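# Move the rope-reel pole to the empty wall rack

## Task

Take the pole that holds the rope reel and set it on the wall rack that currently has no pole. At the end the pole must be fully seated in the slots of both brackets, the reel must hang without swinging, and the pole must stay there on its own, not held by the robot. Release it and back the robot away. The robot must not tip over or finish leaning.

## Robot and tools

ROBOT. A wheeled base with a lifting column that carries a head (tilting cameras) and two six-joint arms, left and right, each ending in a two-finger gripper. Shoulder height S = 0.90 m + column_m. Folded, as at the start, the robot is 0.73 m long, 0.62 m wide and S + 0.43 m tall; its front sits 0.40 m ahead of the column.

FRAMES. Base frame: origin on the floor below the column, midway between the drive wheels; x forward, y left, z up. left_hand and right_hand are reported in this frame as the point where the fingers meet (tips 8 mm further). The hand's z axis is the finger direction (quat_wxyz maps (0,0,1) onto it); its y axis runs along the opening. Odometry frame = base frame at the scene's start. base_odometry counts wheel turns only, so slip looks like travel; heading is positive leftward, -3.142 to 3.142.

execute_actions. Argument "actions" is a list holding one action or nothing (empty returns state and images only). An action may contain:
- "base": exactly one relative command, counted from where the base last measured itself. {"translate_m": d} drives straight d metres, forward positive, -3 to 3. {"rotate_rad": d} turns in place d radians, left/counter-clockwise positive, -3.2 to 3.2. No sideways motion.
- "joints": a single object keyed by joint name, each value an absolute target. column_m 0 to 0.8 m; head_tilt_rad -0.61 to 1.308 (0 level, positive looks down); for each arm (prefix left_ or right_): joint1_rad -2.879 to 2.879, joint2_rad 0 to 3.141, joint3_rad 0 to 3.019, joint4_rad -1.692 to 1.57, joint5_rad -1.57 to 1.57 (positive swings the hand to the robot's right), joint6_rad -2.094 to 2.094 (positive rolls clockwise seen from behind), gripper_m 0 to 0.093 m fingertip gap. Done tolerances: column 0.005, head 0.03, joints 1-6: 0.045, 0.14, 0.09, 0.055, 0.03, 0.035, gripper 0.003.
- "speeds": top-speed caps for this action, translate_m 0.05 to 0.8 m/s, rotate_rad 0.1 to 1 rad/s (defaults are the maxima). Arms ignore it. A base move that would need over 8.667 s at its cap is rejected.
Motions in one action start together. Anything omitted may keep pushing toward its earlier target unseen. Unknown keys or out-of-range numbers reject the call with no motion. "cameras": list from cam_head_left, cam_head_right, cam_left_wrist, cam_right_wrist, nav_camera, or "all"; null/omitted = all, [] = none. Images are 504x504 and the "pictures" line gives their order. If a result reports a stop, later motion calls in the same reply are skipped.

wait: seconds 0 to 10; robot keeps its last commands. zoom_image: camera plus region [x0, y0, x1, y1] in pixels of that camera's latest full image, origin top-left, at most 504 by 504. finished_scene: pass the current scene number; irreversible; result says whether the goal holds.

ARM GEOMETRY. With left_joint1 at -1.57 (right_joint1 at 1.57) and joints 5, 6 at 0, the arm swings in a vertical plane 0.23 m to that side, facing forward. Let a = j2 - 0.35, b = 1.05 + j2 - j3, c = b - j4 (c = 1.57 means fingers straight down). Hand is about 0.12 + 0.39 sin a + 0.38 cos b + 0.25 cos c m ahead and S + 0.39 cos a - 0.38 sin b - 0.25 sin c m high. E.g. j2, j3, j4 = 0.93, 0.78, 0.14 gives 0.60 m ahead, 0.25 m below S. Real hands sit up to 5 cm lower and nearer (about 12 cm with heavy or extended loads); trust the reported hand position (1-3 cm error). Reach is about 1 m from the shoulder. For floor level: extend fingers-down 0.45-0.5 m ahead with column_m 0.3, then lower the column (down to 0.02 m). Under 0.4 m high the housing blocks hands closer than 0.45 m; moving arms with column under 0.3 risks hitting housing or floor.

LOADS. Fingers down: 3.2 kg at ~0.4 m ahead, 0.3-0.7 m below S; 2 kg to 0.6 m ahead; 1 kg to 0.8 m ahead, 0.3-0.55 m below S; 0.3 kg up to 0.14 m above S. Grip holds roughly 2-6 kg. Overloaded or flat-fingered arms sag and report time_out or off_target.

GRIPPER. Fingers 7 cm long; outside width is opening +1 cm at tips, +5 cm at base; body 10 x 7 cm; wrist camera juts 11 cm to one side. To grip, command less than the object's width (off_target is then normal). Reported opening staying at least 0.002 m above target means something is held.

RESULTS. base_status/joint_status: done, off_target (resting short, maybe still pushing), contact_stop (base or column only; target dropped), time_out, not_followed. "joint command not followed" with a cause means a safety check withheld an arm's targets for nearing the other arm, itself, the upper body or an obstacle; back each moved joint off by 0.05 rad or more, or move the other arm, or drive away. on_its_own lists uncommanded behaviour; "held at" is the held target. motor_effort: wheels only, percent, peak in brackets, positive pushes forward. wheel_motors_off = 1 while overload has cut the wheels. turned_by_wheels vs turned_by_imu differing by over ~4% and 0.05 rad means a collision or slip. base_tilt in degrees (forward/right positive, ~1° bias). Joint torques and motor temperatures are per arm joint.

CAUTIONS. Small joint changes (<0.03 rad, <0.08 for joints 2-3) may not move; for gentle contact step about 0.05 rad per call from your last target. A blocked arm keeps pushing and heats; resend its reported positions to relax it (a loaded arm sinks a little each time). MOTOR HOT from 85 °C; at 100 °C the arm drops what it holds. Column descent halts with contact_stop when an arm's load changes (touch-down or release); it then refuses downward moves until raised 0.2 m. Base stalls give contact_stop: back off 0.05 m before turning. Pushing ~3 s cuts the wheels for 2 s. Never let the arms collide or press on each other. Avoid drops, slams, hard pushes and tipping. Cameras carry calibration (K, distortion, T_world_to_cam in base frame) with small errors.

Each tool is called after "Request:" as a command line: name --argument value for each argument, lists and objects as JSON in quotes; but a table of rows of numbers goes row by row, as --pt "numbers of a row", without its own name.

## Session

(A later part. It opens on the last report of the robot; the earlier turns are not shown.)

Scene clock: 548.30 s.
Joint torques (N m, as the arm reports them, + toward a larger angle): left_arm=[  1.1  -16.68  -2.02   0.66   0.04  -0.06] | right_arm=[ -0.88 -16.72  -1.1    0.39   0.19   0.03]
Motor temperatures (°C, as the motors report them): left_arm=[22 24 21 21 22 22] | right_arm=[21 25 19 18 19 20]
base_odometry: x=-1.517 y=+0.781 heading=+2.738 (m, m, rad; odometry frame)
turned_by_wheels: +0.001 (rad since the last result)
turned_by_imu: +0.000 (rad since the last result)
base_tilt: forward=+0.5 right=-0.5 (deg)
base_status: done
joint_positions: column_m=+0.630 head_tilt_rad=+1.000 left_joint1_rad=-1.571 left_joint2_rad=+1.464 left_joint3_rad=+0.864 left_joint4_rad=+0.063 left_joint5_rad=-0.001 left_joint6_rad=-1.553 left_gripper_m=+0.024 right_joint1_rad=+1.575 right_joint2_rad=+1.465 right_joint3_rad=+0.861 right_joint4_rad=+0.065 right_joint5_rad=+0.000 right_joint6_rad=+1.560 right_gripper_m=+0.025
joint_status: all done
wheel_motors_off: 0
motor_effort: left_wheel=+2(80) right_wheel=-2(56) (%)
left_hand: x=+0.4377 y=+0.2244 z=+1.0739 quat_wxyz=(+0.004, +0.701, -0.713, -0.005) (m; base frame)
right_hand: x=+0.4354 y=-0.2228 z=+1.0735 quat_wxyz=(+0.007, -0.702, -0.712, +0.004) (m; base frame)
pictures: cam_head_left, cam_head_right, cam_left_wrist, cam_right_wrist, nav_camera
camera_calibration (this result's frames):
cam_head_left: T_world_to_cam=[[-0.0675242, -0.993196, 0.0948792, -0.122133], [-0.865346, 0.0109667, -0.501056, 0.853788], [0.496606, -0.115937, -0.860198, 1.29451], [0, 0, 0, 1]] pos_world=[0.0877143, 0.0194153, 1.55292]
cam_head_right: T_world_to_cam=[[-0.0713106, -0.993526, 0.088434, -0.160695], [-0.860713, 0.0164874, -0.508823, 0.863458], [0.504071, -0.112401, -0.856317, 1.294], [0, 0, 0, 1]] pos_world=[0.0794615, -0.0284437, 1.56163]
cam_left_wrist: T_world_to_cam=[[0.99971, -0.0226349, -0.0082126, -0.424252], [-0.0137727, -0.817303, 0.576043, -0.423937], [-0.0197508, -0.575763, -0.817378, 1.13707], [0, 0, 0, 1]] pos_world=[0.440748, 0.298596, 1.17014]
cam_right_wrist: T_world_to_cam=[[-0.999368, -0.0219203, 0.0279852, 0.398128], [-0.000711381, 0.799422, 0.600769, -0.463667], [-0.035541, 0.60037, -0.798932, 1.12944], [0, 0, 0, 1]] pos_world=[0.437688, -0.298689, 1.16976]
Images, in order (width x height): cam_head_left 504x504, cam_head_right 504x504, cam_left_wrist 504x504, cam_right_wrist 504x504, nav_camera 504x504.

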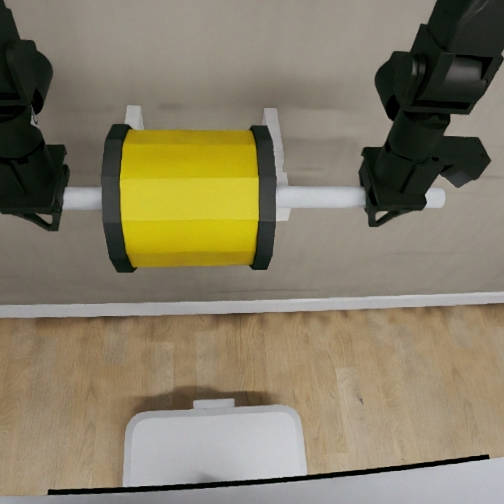

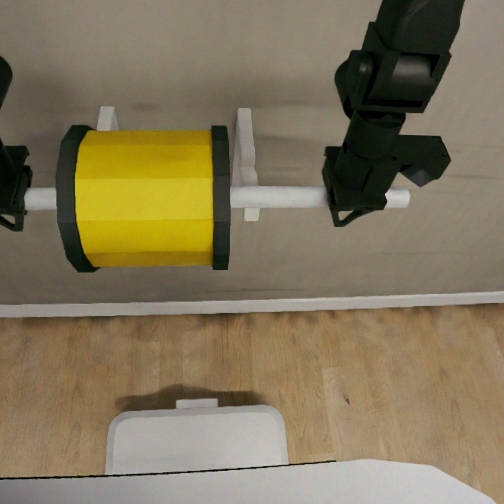

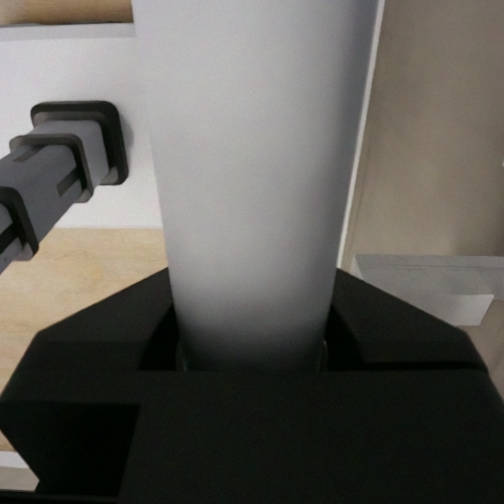

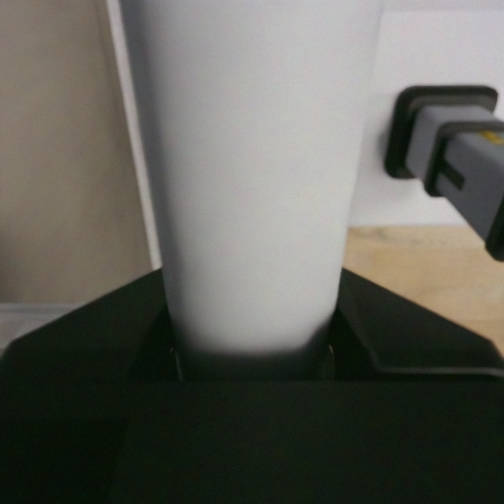

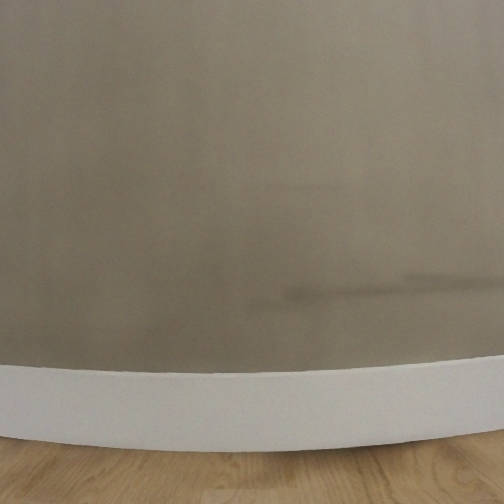

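Request:
execute_actions --actions '[{"base":{"translate_m":0.13},"speeds":{"translate_m":0.15}}]'

Scene clock: 562.60 s.
Joint torques (N m, as the arm reports them, + toward a larger angle): left_arm=[  1.08 -16.62  -1.75   0.82   0.05  -0.07] | right_arm=[ -0.9  -16.87  -1.14   0.41   0.18   0.02]
Motor temperatures (°C, as the motors report them): left_arm=[22 24 21 21 22 22] | right_arm=[21 25 19 18 19 20]
base_odometry: x=-1.637 y=+0.832 heading=+2.739 (m, m, rad; odometry frame)
turned_by_wheels: +0.001 (rad since the last result)
turned_by_imu: +0.000 (rad since the last result)
base_tilt: forward=+0.4 right=-0.5 (deg)
base_status: done
joint_positions: column_m=+0.630 head_tilt_rad=+1.001 left_joint1_rad=-1.571 left_joint2_rad=+1.464 left_joint3_rad=+0.864 left_joint4_rad=+0.063 left_joint5_rad=-0.001 left_joint6_rad=-1.553 left_gripper_m=+0.024 right_joint1_rad=+1.575 right_joint2_rad=+1.466 right_joint3_rad=+0.861 right_joint4_rad=+0.065 right_joint5_rad=+0.000 right_joint6_rad=+1.560 right_gripper_m=+0.025
joint_status: not commanded
wheel_motors_off: 0
motor_effort: left_wheel=+2(37) right_wheel=-3(35) (%)
left_hand: x=+0.4372 y=+0.2244 z=+1.0738 quat_wxyz=(+0.005, +0.701, -0.713, -0.005) (m; base frame)
right_hand: x=+0.4350 y=-0.2228 z=+1.0732 quat_wxyz=(+0.007, -0.702, -0.712, +0.004) (m; base frame)
pictures: cam_head_left, cam_head_right, cam_left_wrist, cam_right_wrist, nav_camera
camera_calibration (this result's frames):
cam_head_left: T_world_to_cam=[[-0.0674842, -0.993196, 0.0949077, -0.122181], [-0.865557, 0.0109667, -0.50069, 0.853208], [0.496243, -0.115937, -0.860408, 1.29486], [0, 0, 0, 1]] pos_world=[0.0876877, 0.0194153, 1.5529]
cam_head_right: T_world_to_cam=[[-0.0712733, -0.993526, 0.0884641, -0.160745], [-0.860928, 0.0164874, -0.50846, 0.862882], [0.50371, -0.112401, -0.856529, 1.29436], [0, 0, 0, 1]] pos_world=[0.0794386, -0.0284437, 1.56162]
cam_left_wrist: T_world_to_cam=[[0.999703, -0.0226353, -0.00897533, -0.423017], [-0.0133336, -0.817304, 0.576053, -0.424084], [-0.0203747, -0.575763, -0.817363, 1.13723], [0, 0, 0, 1]] pos_world=[0.440408, 0.298596, 1.17003]
cam_right_wrist: T_world_to_cam=[[-0.999346, -0.0219232, 0.0287477, 0.396957], [-0.000255401, 0.799423, 0.600768, -0.463722], [-0.0361523, 0.600368, -0.798906, 1.12948], [0, 0, 0, 1]] pos_world=[0.437412, -0.298689, 1.16952]
Images, in order (width x height): cam_head_left 504x504, cam_head_right 504x504, cam_left_wrist 504x504, cam_right_wrist 504x504, nav_camera 504x504.

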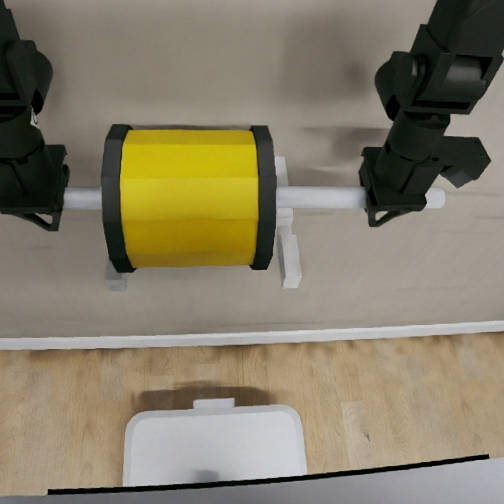

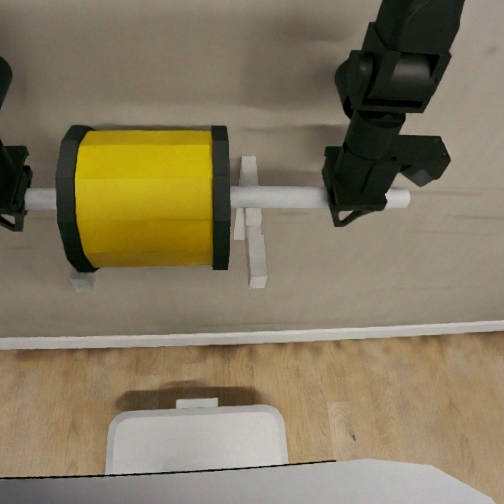

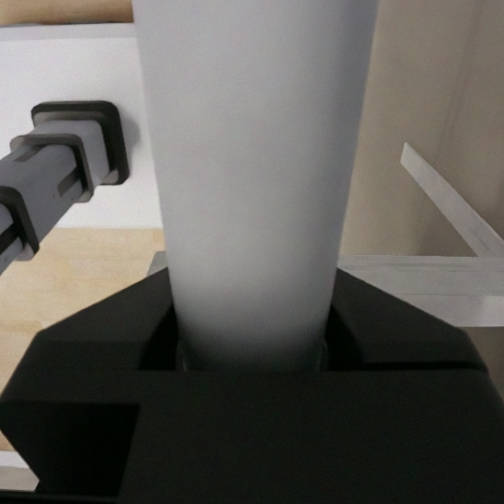

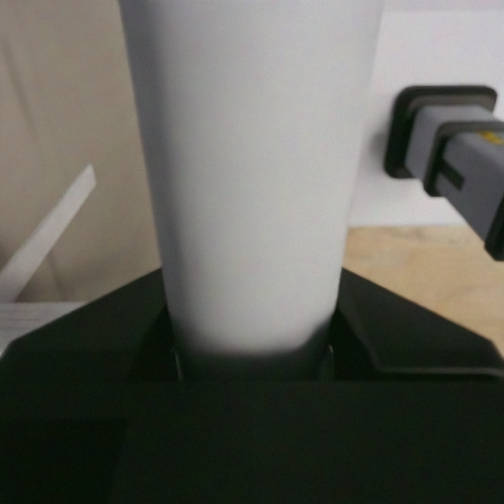

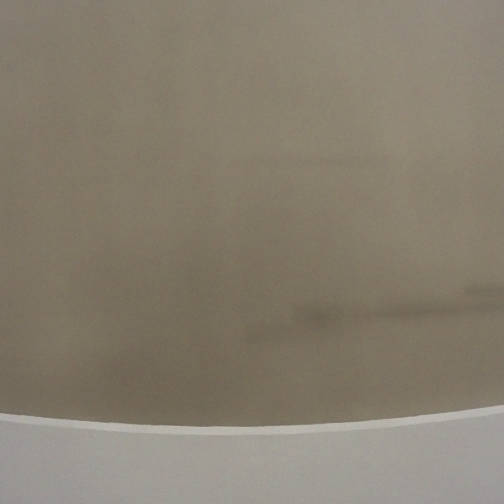

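Request:
zoom_image --camera "cam_head_right" --region '[200,140,320,300]'

Request:
zoom_image --camera "cam_left_wrist" --region '[100,200,504,380]'

Region (200, 140, 320, 300) of cam_head_right's 504x504 image, scaled by 3.150, with more detail than that image has; it fills the left 378 columns of this view, and the rest is white.

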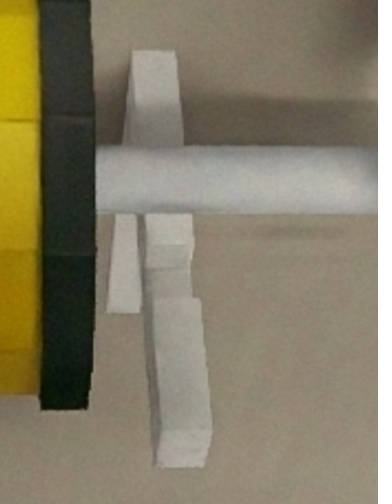

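Region (100, 200, 504, 380) of cam_left_wrist's 504x504 image, scaled by 1.248, with more detail than that image has; it fills the top 225 rows of this view, and the rest is white.

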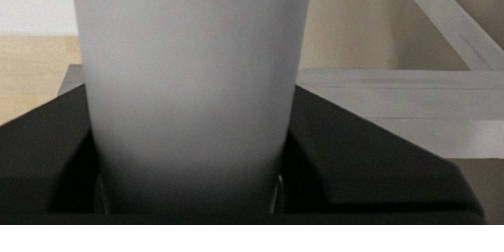

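Request:
zoom_image --camera "cam_head_left" --region '[80,230,320,310]'

Region (80, 230, 320, 310) of cam_head_left's 504x504 image, scaled by 2.100, with more detail than that image has.

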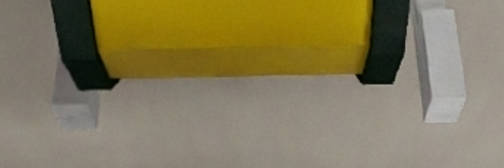

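Request:
execute_actions --actions '[{"base":{"rotate_rad":0.1},"speeds":{"rotate_rad":0.3}}]' --cameras '[]'

Request:
execute_actions --actions '[{"base":{"translate_m":-0.15},"speeds":{"translate_m":0.2}}]' --cameras '[]'

Request:
execute_actions --actions '[{"base":{"rotate_rad":-0.1},"speeds":{"rotate_rad":0.3}}]' --cameras '[]'

Request:
execute_actions --actions '[{"base":{"translate_m":0.18},"speeds":{"translate_m":0.2}}]' --cameras '["cam_head_left","cam_head_right","cam_left_wrist","cam_right_wrist"]'

Scene clock: 632.23 s.
Joint torques (N m, as the arm reports them, + toward a larger angle): left_arm=[  0.99 -16.23  -1.89   0.64   0.04  -0.07] | right_arm=[ -0.95 -16.82  -1.21   0.38   0.18   0.02]
Motor temperatures (°C, as the motors report them): left_arm=[22 25 21 21 22 22] | right_arm=[21 26 19 18 19 20]
base_odometry: x=-1.637 y=+0.832 heading=+2.837 (m, m, rad; odometry frame)
turned_by_wheels: +0.098 (rad since the last result)
turned_by_imu: +0.094 (rad since the last result)
base_tilt: forward=+0.4 right=-0.4 (deg)
base_status: done
joint_positions: column_m=+0.630 head_tilt_rad=+1.001 left_joint1_rad=-1.571 left_joint2_rad=+1.464 left_joint3_rad=+0.864 left_joint4_rad=+0.063 left_joint5_rad=-0.001 left_joint6_rad=-1.554 left_gripper_m=+0.024 right_joint1_rad=+1.575 right_joint2_rad=+1.466 right_joint3_rad=+0.861 right_joint4_rad=+0.065 right_joint5_rad=+0.000 right_joint6_rad=+1.560 right_gripper_m=+0.025
joint_status: not commanded
wheel_motors_off: 0
motor_effort: left_wheel=-1(69) right_wheel=-1(56) (%)
left_hand: x=+0.4372 y=+0.2244 z=+1.0738 quat_wxyz=(+0.005, +0.701, -0.713, -0.005) (m; base frame)
right_hand: x=+0.4350 y=-0.2228 z=+1.0732 quat_wxyz=(+0.007, -0.702, -0.712, +0.004) (m; base frame)
pictures: none
No camera images: the call's "cameras" was empty. Leave "cameras" out to get every camera's image.

Scene clock: 633.97 s.
Joint torques (N m, as the arm reports them, + toward a larger angle): left_arm=[  1.39 -15.95  -1.27   0.66   0.05  -0.06] | right_arm=[ -0.84 -16.71  -0.68   0.35   0.17   0.02]
Motor temperatures (°C, as the motors report them): left_arm=[22 25 21 21 22 22] | right_arm=[21 26 19 18 19 20]
base_odometry: x=-1.494 y=+0.787 heading=+2.839 (m, m, rad; odometry frame)
turned_by_wheels: +0.002 (rad since the last result)
turned_by_imu: +0.002 (rad since the last result)
base_tilt: forward=+0.3 right=-0.6 (deg)
base_status: done
joint_positions: column_m=+0.630 head_tilt_rad=+1.001 left_joint1_rad=-1.572 left_joint2_rad=+1.464 left_joint3_rad=+0.857 left_joint4_rad=+0.063 left_joint5_rad=-0.001 left_joint6_rad=-1.554 left_gripper_m=+0.024 right_joint1_rad=+1.575 right_joint2_rad=+1.466 right_joint3_rad=+0.854 right_joint4_rad=+0.065 right_joint5_rad=+0.000 right_joint6_rad=+1.559 right_gripper_m=+0.025
joint_status: not commanded
wheel_motors_off: 0
motor_effort: left_wheel=+2(95) right_wheel=-3(50) (%)
left_hand: x=+0.4332 y=+0.2241 z=+1.0740 quat_wxyz=(+0.007, +0.701, -0.713, -0.007) (m; base frame)
right_hand: x=+0.4307 y=-0.2229 z=+1.0735 quat_wxyz=(+0.010, -0.702, -0.712, +0.007) (m; base frame)
pictures: none
No camera images: the call's "cameras" was empty. Leave "cameras" out to get every camera's image.

Scene clock: 635.10 s.
Joint torques (N m, as the arm reports them, + toward a larger angle): left_arm=[  0.81 -16.26  -1.7    0.66   0.05  -0.07] | right_arm=[ -0.82 -16.78  -0.69   0.39   0.17   0.02]
Motor temperatures (°C, as the motors report them): left_arm=[22 25 21 21 22 22] | right_arm=[21 26 19 18 19 20]
base_odometry: x=-1.494 y=+0.787 heading=+2.741 (m, m, rad; odometry frame)
turned_by_wheels: -0.098 (rad since the last result)
turned_by_imu: -0.097 (rad since the last result)
base_tilt: forward=+0.4 right=-0.4 (deg)
base_status: done
joint_positions: column_m=+0.630 head_tilt_rad=+1.001 left_joint1_rad=-1.572 left_joint2_rad=+1.464 left_joint3_rad=+0.858 left_joint4_rad=+0.063 left_joint5_rad=-0.002 left_joint6_rad=-1.554 left_gripper_m=+0.024 right_joint1_rad=+1.574 right_joint2_rad=+1.466 right_joint3_rad=+0.854 right_joint4_rad=+0.065 right_joint5_rad=+0.000 right_joint6_rad=+1.560 right_gripper_m=+0.025
joint_status: not commanded
wheel_motors_off: 0
motor_effort: left_wheel=+2(69) right_wheel=-1(56) (%)
left_hand: x=+0.4337 y=+0.2240 z=+1.0740 quat_wxyz=(+0.007, +0.701, -0.713, -0.007) (m; base frame)
right_hand: x=+0.4309 y=-0.2235 z=+1.0735 quat_wxyz=(+0.009, -0.702, -0.712, +0.007) (m; base frame)
pictures: none
No camera images: the call's "cameras" was empty. Leave "cameras" out to get every camera's image.

Scene clock: 637.03 s.
Joint torques (N m, as the arm reports them, + toward a larger angle): left_arm=[  1.19 -16.41  -1.65   0.62   0.05  -0.05] | right_arm=[ -0.93 -16.88  -1.13   0.41   0.19   0.02]
Motor temperatures (°C, as the motors report them): left_arm=[22 25 21 21 22 22] | right_arm=[21 26 19 18 19 20]
base_odometry: x=-1.660 y=+0.857 heading=+2.739 (m, m, rad; odometry frame)
turned_by_wheels: -0.002 (rad since the last result)
turned_by_imu: -0.003 (rad since the last result)
base_tilt: forward=+0.4 right=-0.5 (deg)
base_status: done
joint_positions: column_m=+0.630 head_tilt_rad=+1.001 left_joint1_rad=-1.572 left_joint2_rad=+1.465 left_joint3_rad=+0.862 left_joint4_rad=+0.063 left_joint5_rad=-0.002 left_joint6_rad=-1.555 left_gripper_m=+0.024 right_joint1_rad=+1.574 right_joint2_rad=+1.466 right_joint3_rad=+0.860 right_joint4_rad=+0.065 right_joint5_rad=-0.001 right_joint6_rad=+1.558 right_gripper_m=+0.025
joint_status: not commanded
wheel_motors_off: 0
motor_effort: left_wheel=-2(96) right_wheel=+3(51) (%)
left_hand: x=+0.4362 y=+0.2240 z=+1.0736 quat_wxyz=(+0.005, +0.701, -0.713, -0.005) (m; base frame)
right_hand: x=+0.4344 y=-0.2234 z=+1.0732 quat_wxyz=(+0.007, -0.702, -0.712, +0.005) (m; base frame)
pictures: cam_head_left, cam_head_right, cam_left_wrist, cam_right_wrist
camera_calibration (this result's frames):
cam_head_left: T_world_to_cam=[[-0.0674789, -0.993196, 0.0949115, -0.122188], [-0.865585, 0.0109667, -0.500642, 0.853131], [0.496195, -0.115937, -0.860436, 1.29491], [0, 0, 0, 1]] pos_world=[0.0876842, 0.0194153, 1.5529]
cam_head_right: T_world_to_cam=[[-0.0712683, -0.993526, 0.0884681, -0.160752], [-0.860956, 0.0164874, -0.508412, 0.862805], [0.503662, -0.112401, -0.856558, 1.29441], [0, 0, 0, 1]] pos_world=[0.0794356, -0.0284437, 1.56162]
cam_left_wrist: T_world_to_cam=[[0.999701, -0.0218824, -0.0108756, -0.420088], [-0.0116174, -0.817162, 0.576291, -0.425323], [-0.0214978, -0.575992, -0.817172, 1.13717], [0, 0, 0, 1]] pos_world=[0.439468, 0.29825, 1.1698]
cam_right_wrist: T_world_to_cam=[[-0.999292, -0.0228563, 0.0298993, 0.394826], [-0.00033159, 0.799775, 0.6003, -0.462577], [-0.0376333, 0.599865, -0.799216, 1.1306], [0, 0, 0, 1]] pos_world=[0.436941, -0.299223, 1.16947]
Images, in order (width x height): cam_head_left 504x504, cam_head_right 504x504, cam_left_wrist 504x504, cam_right_wrist 504x504.

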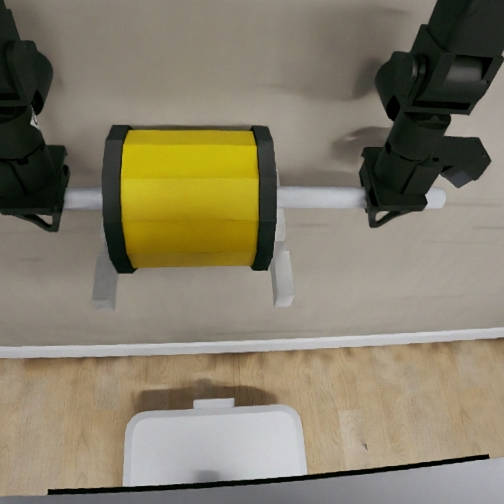

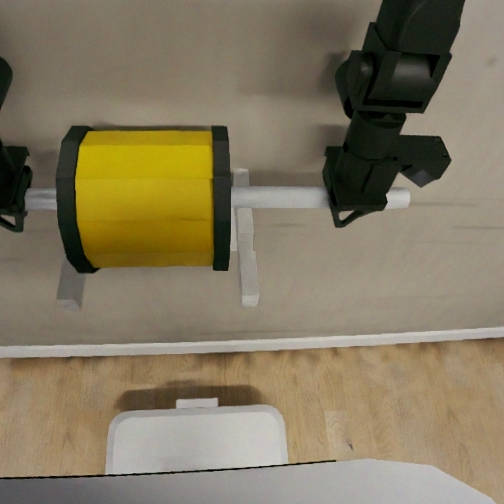

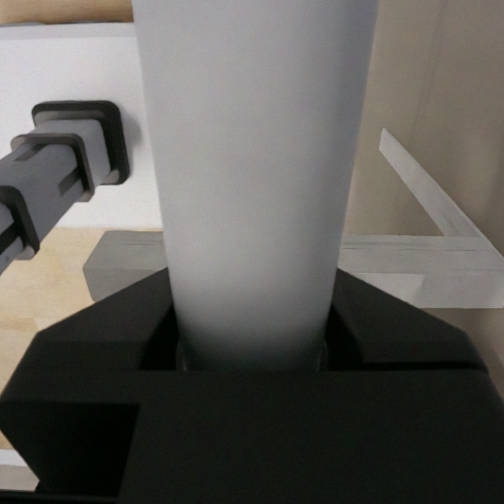

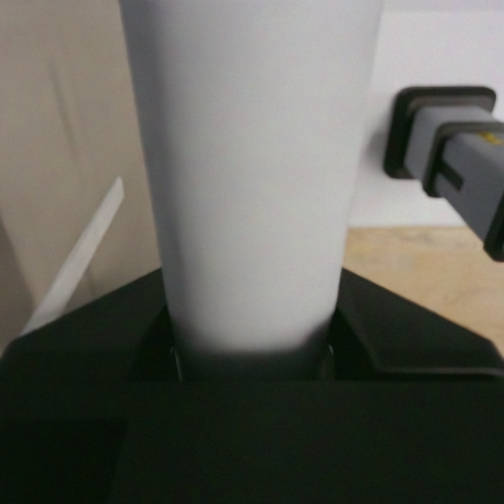

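Request:
execute_actions --actions '[{"joints":{"column_m":0.56}}]' --cameras '["cam_head_left","cam_head_right","cam_left_wrist","cam_right_wrist"]'

Scene clock: 658.37 s.
Joint torques (N m, as the arm reports them, + toward a larger angle): left_arm=[  1.14 -16.31  -1.81   0.7    0.05  -0.06] | right_arm=[ -0.81 -16.88  -1.05   0.4    0.2    0.02]
Motor temperatures (°C, as the motors report them): left_arm=[22 25 21 21 22 22] | right_arm=[21 26 19 18 19 20]
base_odometry: x=-1.660 y=+0.857 heading=+2.739 (m, m, rad; odometry frame)
turned_by_wheels: +0.000 (rad since the last result)
turned_by_imu: -0.001 (rad since the last result)
base_tilt: forward=+0.4 right=-0.5 (deg)
base_status: not commanded
joint_positions: column_m=+0.560 head_tilt_rad=+1.001 left_joint1_rad=-1.572 left_joint2_rad=+1.465 left_joint3_rad=+0.862 left_joint4_rad=+0.063 left_joint5_rad=-0.002 left_joint6_rad=-1.555 left_gripper_m=+0.024 right_joint1_rad=+1.574 right_joint2_rad=+1.466 right_joint3_rad=+0.860 right_joint4_rad=+0.065 right_joint5_rad=-0.001 right_joint6_rad=+1.558 right_gripper_m=+0.025
joint_status: all done
wheel_motors_off: 0
motor_effort: left_wheel=-3(3) right_wheel=+3(0) (%)
left_hand: x=+0.4362 y=+0.2240 z=+1.0037 quat_wxyz=(+0.005, +0.701, -0.713, -0.005) (m; base frame)
right_hand: x=+0.4344 y=-0.2234 z=+1.0033 quat_wxyz=(+0.007, -0.702, -0.712, +0.005) (m; base frame)
pictures: cam_head_left, cam_head_right, cam_left_wrist, cam_right_wrist
camera_calibration (this result's frames):
cam_head_left: T_world_to_cam=[[-0.0674789, -0.993196, 0.0949115, -0.115557], [-0.865585, 0.0109667, -0.500642, 0.818156], [0.496195, -0.115937, -0.860436, 1.2348], [0, 0, 0, 1]] pos_world=[0.0876842, 0.0194153, 1.48304]
cam_head_right: T_world_to_cam=[[-0.0712683, -0.993526, 0.0884681, -0.154572], [-0.860956, 0.0164874, -0.508412, 0.827288], [0.503662, -0.112401, -0.856558, 1.23457], [0, 0, 0, 1]] pos_world=[0.0794356, -0.0284437, 1.49176]
cam_left_wrist: T_world_to_cam=[[0.999701, -0.0218824, -0.0108756, -0.420847], [-0.0116174, -0.817162, 0.576291, -0.385064], [-0.0214978, -0.575992, -0.817172, 1.08008], [0, 0, 0, 1]] pos_world=[0.439468, 0.29825, 1.09995]
cam_right_wrist: T_world_to_cam=[[-0.999292, -0.0228563, 0.0298993, 0.396915], [-0.00033159, 0.799775, 0.6003, -0.420641], [-0.0376333, 0.599865, -0.799216, 1.07476], [0, 0, 0, 1]] pos_world=[0.436941, -0.299223, 1.09961]
Images, in order (width x height): cam_head_left 504x504, cam_head_right 504x504, cam_left_wrist 504x504, cam_right_wrist 504x504.

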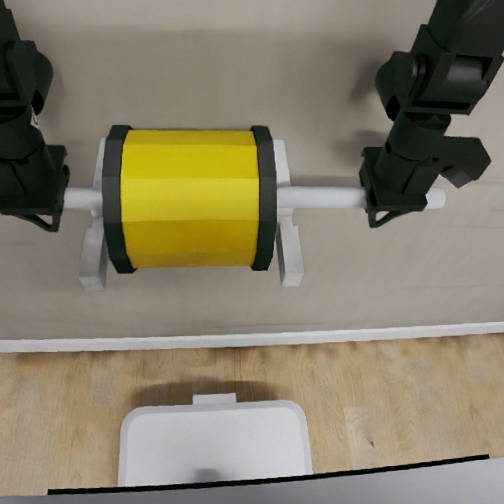

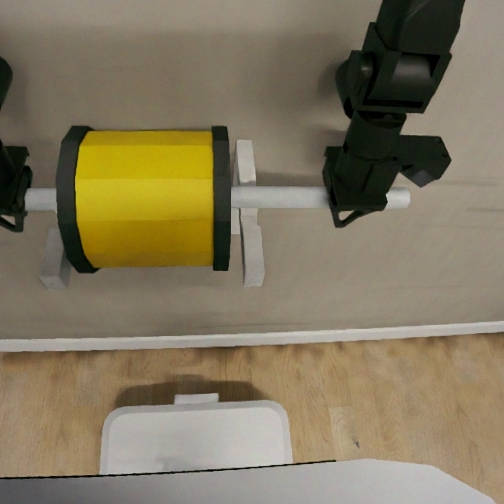

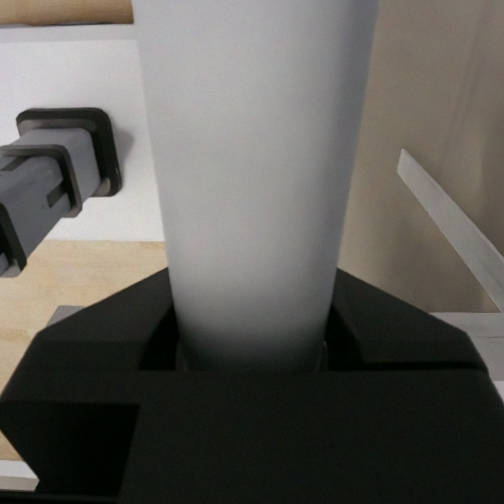

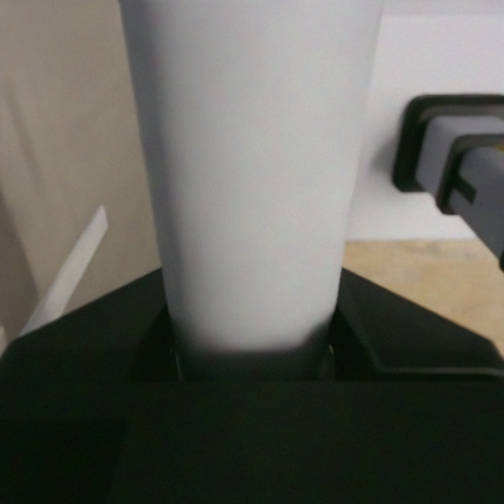

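Request:
zoom_image --camera "cam_head_right" --region '[200,120,320,300]'

Request:
zoom_image --camera "cam_head_left" --region '[40,120,160,300]'

Region (200, 120, 320, 300) of cam_head_right's 504x504 image, scaled by 2.800, with more detail than that image has.

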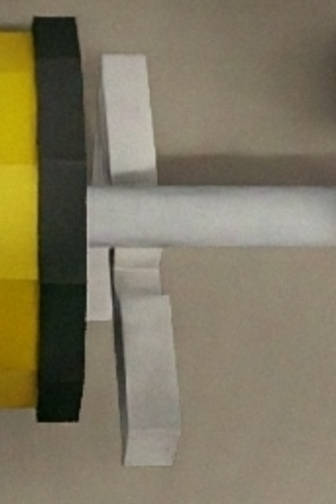

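Region (40, 120, 160, 300) of cam_head_left's 504x504 image, scaled by 2.800, with more detail than that image has.

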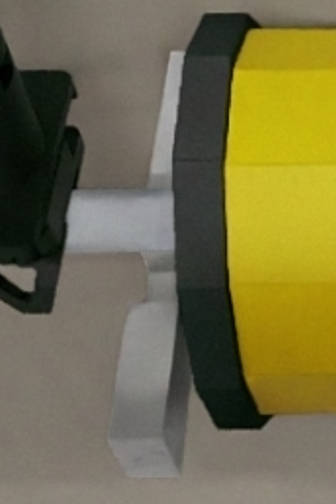

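Request:
execute_actions --actions '[{"joints":{"column_m":0.53}}]' --cameras '["cam_head_left","cam_head_right"]'

Request:
zoom_image --camera "cam_head_right" --region '[200,120,320,300]'

Request:
zoom_image --camera "cam_head_left" --region '[40,120,160,300]'

Scene clock: 683.83 s.
Joint torques (N m, as the arm reports them, + toward a larger angle): left_arm=[  1.12 -16.35  -1.91   0.57   0.05  -0.05] | right_arm=[ -0.91 -17.22  -1.03   0.41   0.2    0.03]
Motor temperatures (°C, as the motors report them): left_arm=[22 25 21 21 22 22] | right_arm=[21 26 19 18 19 20]
base_odometry: x=-1.660 y=+0.857 heading=+2.739 (m, m, rad; odometry frame)
turned_by_wheels: +0.000 (rad since the last result)
turned_by_imu: +0.000 (rad since the last result)
base_tilt: forward=+0.4 right=-0.5 (deg)
base_status: not commanded
joint_positions: column_m=+0.530 head_tilt_rad=+1.001 left_joint1_rad=-1.572 left_joint2_rad=+1.465 left_joint3_rad=+0.862 left_joint4_rad=+0.063 left_joint5_rad=-0.002 left_joint6_rad=-1.555 left_gripper_m=+0.024 right_joint1_rad=+1.574 right_joint2_rad=+1.466 right_joint3_rad=+0.860 right_joint4_rad=+0.065 right_joint5_rad=-0.001 right_joint6_rad=+1.558 right_gripper_m=+0.025
joint_status: all done
wheel_motors_off: 0
motor_effort: left_wheel=-4(3) right_wheel=+1(4) (%)
left_hand: x=+0.4362 y=+0.2240 z=+0.9737 quat_wxyz=(+0.005, +0.701, -0.713, -0.005) (m; base frame)
right_hand: x=+0.4341 y=-0.2234 z=+0.9733 quat_wxyz=(+0.008, -0.702, -0.712, +0.005) (m; base frame)
pictures: cam_head_left, cam_head_right
camera_calibration (this result's frames):
cam_head_left: T_world_to_cam=[[-0.0674788, -0.993196, 0.0949115, -0.112708], [-0.865585, 0.0109667, -0.500642, 0.803128], [0.496194, -0.115937, -0.860436, 1.20897], [0, 0, 0, 1]] pos_world=[0.0876842, 0.0194153, 1.45302]
cam_head_right: T_world_to_cam=[[-0.0712683, -0.993526, 0.0884681, -0.151916], [-0.860956, 0.0164874, -0.508412, 0.812027], [0.503662, -0.112401, -0.856558, 1.20886], [0, 0, 0, 1]] pos_world=[0.0794356, -0.0284437, 1.46174]
Images, in order (width x height): cam_head_left 504x504, cam_head_right 504x504.

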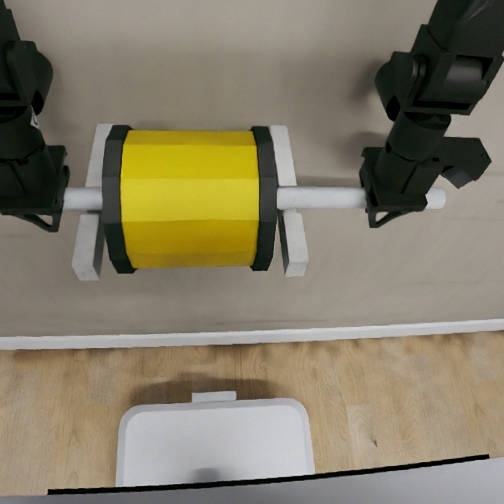

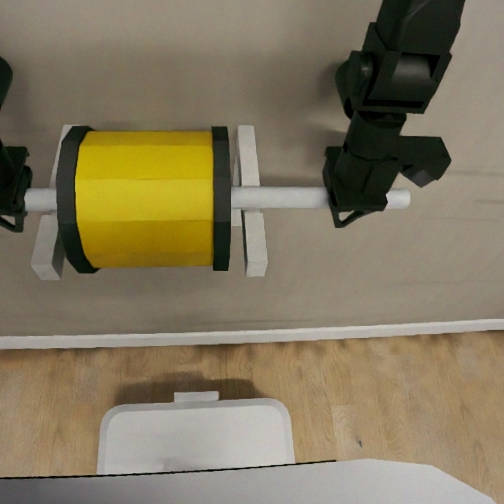

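Region (200, 120, 320, 300) of cam_head_right's 504x504 image, scaled by 2.800, with more detail than that image has.

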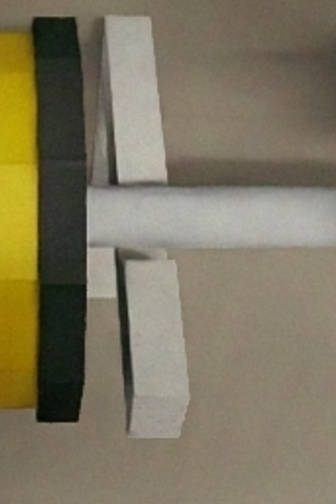

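Region (40, 120, 160, 300) of cam_head_left's 504x504 image, scaled by 2.800, with more detail than that image has.

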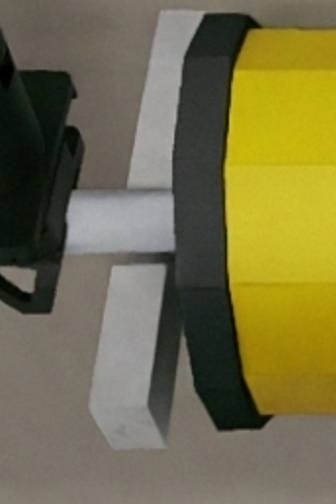

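Request:
execute_actions --actions '[{"base":{"translate_m":0.012},"speeds":{"translate_m":0.05}}]' --cameras '["cam_head_left","cam_head_right"]'

Request:
execute_actions --actions '[{"joints":{"column_m":0.515}}]' --cameras '["cam_head_left","cam_head_right"]'

Request:
zoom_image --camera "cam_head_right" --region '[200,120,320,300]'

Request:
zoom_image --camera "cam_head_left" --region '[40,120,160,300]'

Scene clock: 728.63 s.
Joint torques (N m, as the arm reports them, + toward a larger angle): left_arm=[  1.16 -15.87  -0.52   0.67   0.06  -0.06] | right_arm=[ -0.66 -16.56   0.06   0.32   0.19   0.04]
Motor temperatures (°C, as the motors report them): left_arm=[22 25 21 21 22 22] | right_arm=[21 26 19 18 19 20]
base_odometry: x=-1.671 y=+0.862 heading=+2.738 (m, m, rad; odometry frame)
turned_by_wheels: -0.002 (rad since the last result)
turned_by_imu: -0.002 (rad since the last result)
base_tilt: forward=+0.4 right=-0.5 (deg)
base_status: done
joint_positions: column_m=+0.530 head_tilt_rad=+1.001 left_joint1_rad=-1.572 left_joint2_rad=+1.465 left_joint3_rad=+0.844 left_joint4_rad=+0.063 left_joint5_rad=-0.002 left_joint6_rad=-1.555 left_gripper_m=+0.024 right_joint1_rad=+1.574 right_joint2_rad=+1.466 right_joint3_rad=+0.841 right_joint4_rad=+0.065 right_joint5_rad=-0.001 right_joint6_rad=+1.559 right_gripper_m=+0.025
joint_status: not commanded
wheel_motors_off: 0
motor_effort: left_wheel=-1(51) right_wheel=+3(39) (%)
left_hand: x=+0.4245 y=+0.2240 z=+0.9745 quat_wxyz=(+0.012, +0.701, -0.713, -0.012) (m; base frame)
right_hand: x=+0.4224 y=-0.2234 z=+0.9741 quat_wxyz=(+0.014, -0.702, -0.712, +0.012) (m; base frame)
pictures: cam_head_left, cam_head_right
camera_calibration (this result's frames):
cam_head_left: T_world_to_cam=[[-0.0674708, -0.993196, 0.0949172, -0.112717], [-0.865627, 0.0109667, -0.500569, 0.80302], [0.496122, -0.115937, -0.860478, 1.20904], [0, 0, 0, 1]] pos_world=[0.0876789, 0.0194153, 1.45302]
cam_head_right: T_world_to_cam=[[-0.0712608, -0.993526, 0.0884741, -0.151925], [-0.860999, 0.0164874, -0.508339, 0.811919], [0.503589, -0.112401, -0.8566, 1.20893], [0, 0, 0, 1]] pos_world=[0.079431, -0.0284437, 1.46174]
Images, in order (width x height): cam_head_left 504x504, cam_head_right 504x504.

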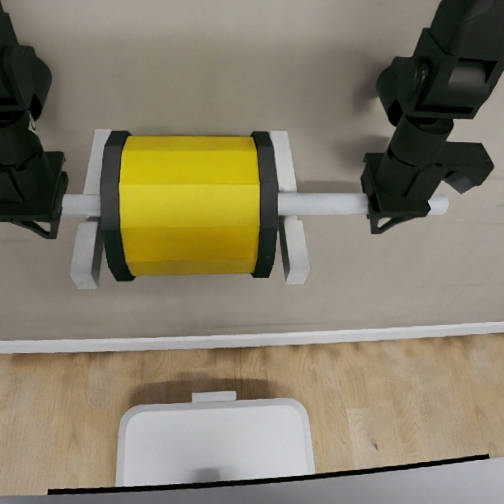

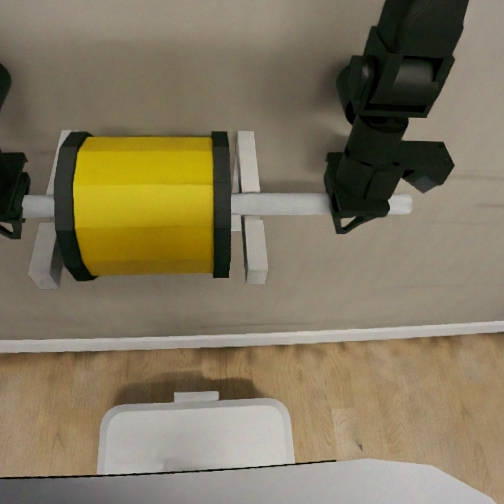

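Scene clock: 729.40 s.
Joint torques (N m, as the arm reports them, + toward a larger angle): left_arm=[  1.11 -16.12  -0.45   0.64   0.05  -0.06] | right_arm=[ -0.95 -16.69   0.28   0.39   0.21   0.04]
Motor temperatures (°C, as the motors report them): left_arm=[22 25 21 21 22 22] | right_arm=[21 26 19 18 19 20]
base_odometry: x=-1.671 y=+0.862 heading=+2.738 (m, m, rad; odometry frame)
turned_by_wheels: +0.000 (rad since the last result)
turned_by_imu: +0.000 (rad since the last result)
base_tilt: forward=+0.3 right=-0.4 (deg)
base_status: not commanded
joint_positions: column_m=+0.515 head_tilt_rad=+1.001 left_joint1_rad=-1.572 left_joint2_rad=+1.466 left_joint3_rad=+0.841 left_joint4_rad=+0.063 left_joint5_rad=-0.002 left_joint6_rad=-1.555 left_gripper_m=+0.024 right_joint1_rad=+1.574 right_joint2_rad=+1.467 right_joint3_rad=+0.838 right_joint4_rad=+0.065 right_joint5_rad=-0.001 right_joint6_rad=+1.559 right_gripper_m=+0.025
joint_status: all done
wheel_motors_off: 0
motor_effort: left_wheel=-2(3) right_wheel=+7(9) (%)
left_hand: x=+0.4223 y=+0.2240 z=+0.9591 quat_wxyz=(+0.013, +0.701, -0.713, -0.013) (m; base frame)
right_hand: x=+0.4200 y=-0.2234 z=+0.9589 quat_wxyz=(+0.016, -0.702, -0.712, +0.013) (m; base frame)
pictures: cam_head_left, cam_head_right
camera_calibration (this result's frames):
cam_head_left: T_world_to_cam=[[-0.0674708, -0.993196, 0.0949172, -0.111295], [-0.865627, 0.0109667, -0.500569, 0.795518], [0.496122, -0.115937, -0.860478, 1.19615], [0, 0, 0, 1]] pos_world=[0.0876789, 0.0194153, 1.43803]
cam_head_right: T_world_to_cam=[[-0.0712608, -0.993526, 0.0884741, -0.1506], [-0.860999, 0.0164874, -0.508339, 0.8043], [0.503589, -0.112401, -0.8566, 1.19609], [0, 0, 0, 1]] pos_world=[0.079431, -0.0284437, 1.44675]
Images, in order (width x height): cam_head_left 504x504, cam_head_right 504x504.

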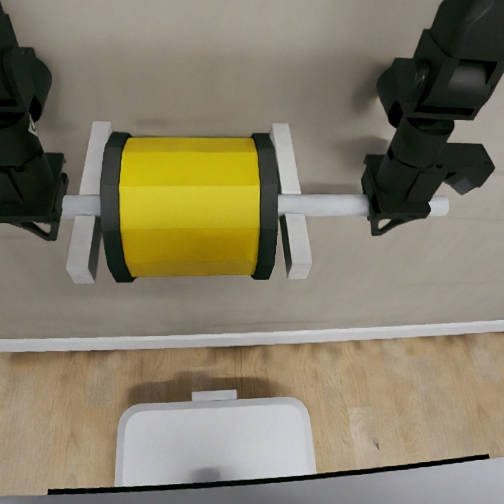

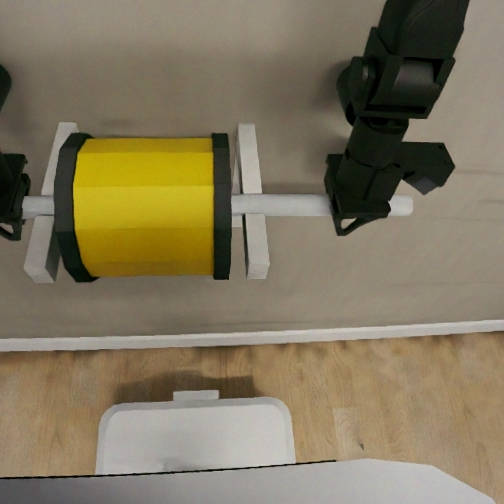

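Region (200, 120, 320, 300) of cam_head_right's 504x504 image, scaled by 2.800, with more detail than that image has.

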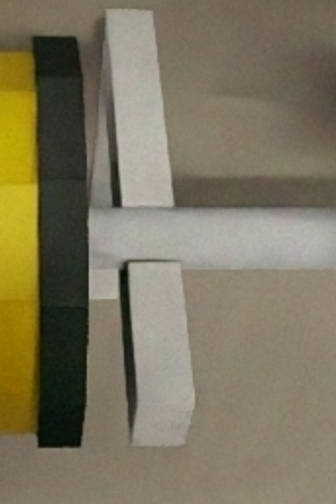

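Region (40, 120, 160, 300) of cam_head_left's 504x504 image, scaled by 2.800, with more detail than that image has.

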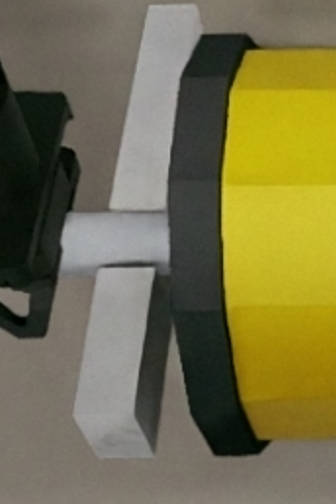

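Request:
execute_actions --actions '[{"base":{"translate_m":-0.014},"speeds":{"translate_m":0.05}}]' --cameras '[]'

Request:
execute_actions --actions '[{"joints":{"column_m":0.495}}]' --cameras '["cam_head_left","cam_head_right"]'

Request:
zoom_image --camera "cam_head_right" --region '[200,120,320,300]'

Request:
zoom_image --camera "cam_head_left" --region '[40,120,160,300]'

Scene clock: 740.30 s.
Joint torques (N m, as the arm reports them, + toward a larger angle): left_arm=[  1.12 -15.92  -1.4    0.72   0.06  -0.07] | right_arm=[ -1.08 -17.14  -0.8    0.43   0.2    0.02]
Motor temperatures (°C, as the motors report them): left_arm=[22 25 21 21 22 22] | right_arm=[21 26 19 18 19 20]
base_odometry: x=-1.658 y=+0.857 heading=+2.739 (m, m, rad; odometry frame)
turned_by_wheels: +0.002 (rad since the last result)
turned_by_imu: +0.001 (rad since the last result)
base_tilt: forward=+0.4 right=-0.4 (deg)
base_status: done
joint_positions: column_m=+0.515 head_tilt_rad=+1.001 left_joint1_rad=-1.572 left_joint2_rad=+1.466 left_joint3_rad=+0.859 left_joint4_rad=+0.063 left_joint5_rad=-0.002 left_joint6_rad=-1.554 left_gripper_m=+0.024 right_joint1_rad=+1.574 right_joint2_rad=+1.467 right_joint3_rad=+0.855 right_joint4_rad=+0.065 right_joint5_rad=-0.001 right_joint6_rad=+1.559 right_gripper_m=+0.025
joint_status: not commanded
wheel_motors_off: 0
motor_effort: left_wheel=+1(48) right_wheel=-3(26) (%)
left_hand: x=+0.4333 y=+0.2240 z=+0.9584 quat_wxyz=(+0.007, +0.701, -0.713, -0.007) (m; base frame)
right_hand: x=+0.4310 y=-0.2234 z=+0.9581 quat_wxyz=(+0.009, -0.702, -0.712, +0.007) (m; base frame)
pictures: none
No camera images: the call's "cameras" was empty. Leave "cameras" out to get every camera's image.

Scene clock: 741.17 s.
Joint torques (N m, as the arm reports them, + toward a larger angle): left_arm=[  1.19 -11.61   1.4    0.7    0.05  -0.06] | right_arm=[ -0.95 -12.28   1.71   0.55   0.2    0.03]
Motor temperatures (°C, as the motors report them): left_arm=[22 25 21 21 22 22] | right_arm=[21 26 19 18 19 20]
base_odometry: x=-1.658 y=+0.857 heading=+2.739 (m, m, rad; odometry frame)
turned_by_wheels: +0.000 (rad since the last result)
turned_by_imu: +0.000 (rad since the last result)
base_tilt: forward=+0.4 right=-0.5 (deg)
base_status: not commanded
joint_positions: column_m=+0.495 head_tilt_rad=+1.001 left_joint1_rad=-1.572 left_joint2_rad=+1.412 left_joint3_rad=+0.822 left_joint4_rad=+0.063 left_joint5_rad=-0.002 left_joint6_rad=-1.554 left_gripper_m=+0.024 right_joint1_rad=+1.574 right_joint2_rad=+1.415 right_joint3_rad=+0.821 right_joint4_rad=+0.062 right_joint5_rad=-0.001 right_joint6_rad=+1.559 right_gripper_m=+0.025
joint_status: all done
wheel_motors_off: 0
motor_effort: left_wheel=+6(6) right_wheel=-4(4) (%)
left_hand: x=+0.4343 y=+0.2240 z=+0.9563 quat_wxyz=(+0.001, +0.701, -0.713, -0.001) (m; base frame)
right_hand: x=+0.4325 y=-0.2235 z=+0.9555 quat_wxyz=(+0.004, -0.702, -0.712, +0.002) (m; base frame)
pictures: cam_head_left, cam_head_right
camera_calibration (this result's frames):
cam_head_left: T_world_to_cam=[[-0.0674708, -0.993196, 0.0949172, -0.1094], [-0.865627, 0.0109667, -0.500569, 0.785523], [0.496122, -0.115937, -0.860478, 1.17896], [0, 0, 0, 1]] pos_world=[0.0876789, 0.0194153, 1.41806]
cam_head_right: T_world_to_cam=[[-0.0712608, -0.993526, 0.0884741, -0.148833], [-0.860999, 0.0164874, -0.508339, 0.79415], [0.503589, -0.112401, -0.8566, 1.17899], [0, 0, 0, 1]] pos_world=[0.079431, -0.0284437, 1.42679]
Images, in order (width x height): cam_head_left 504x504, cam_head_right 504x504.

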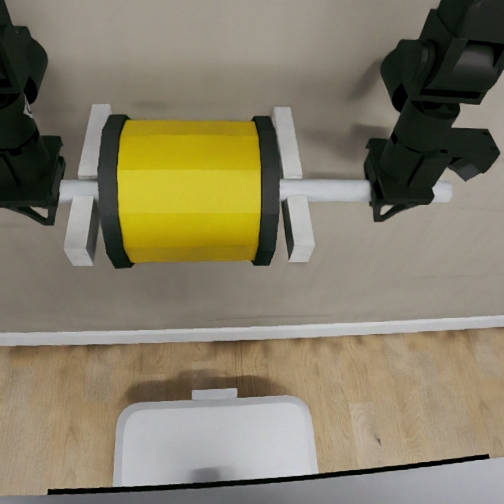

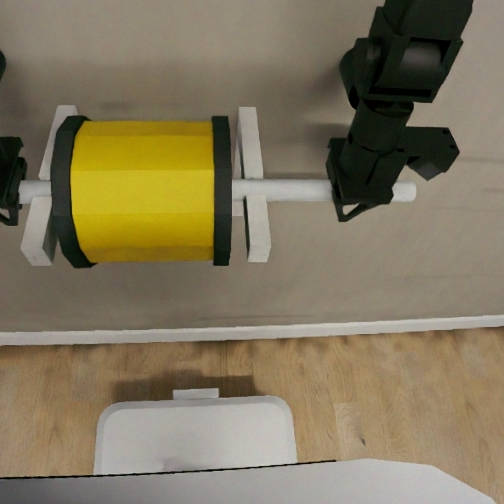

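Region (200, 120, 320, 300) of cam_head_right's 504x504 image, scaled by 2.800, with more detail than that image has.

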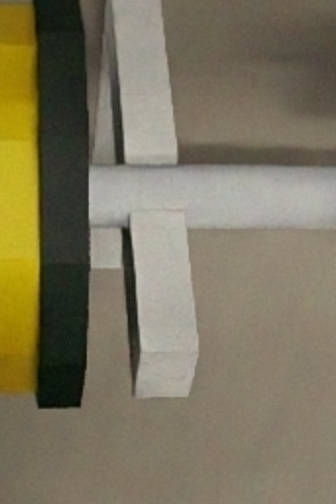

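Region (40, 120, 160, 300) of cam_head_left's 504x504 image, scaled by 2.800, with more detail than that image has.

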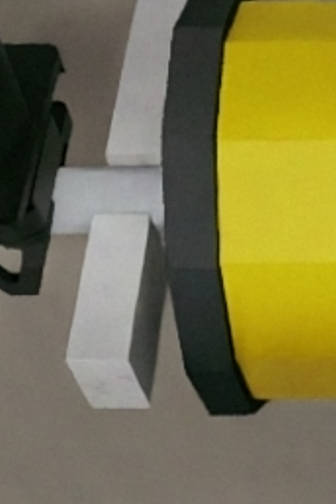

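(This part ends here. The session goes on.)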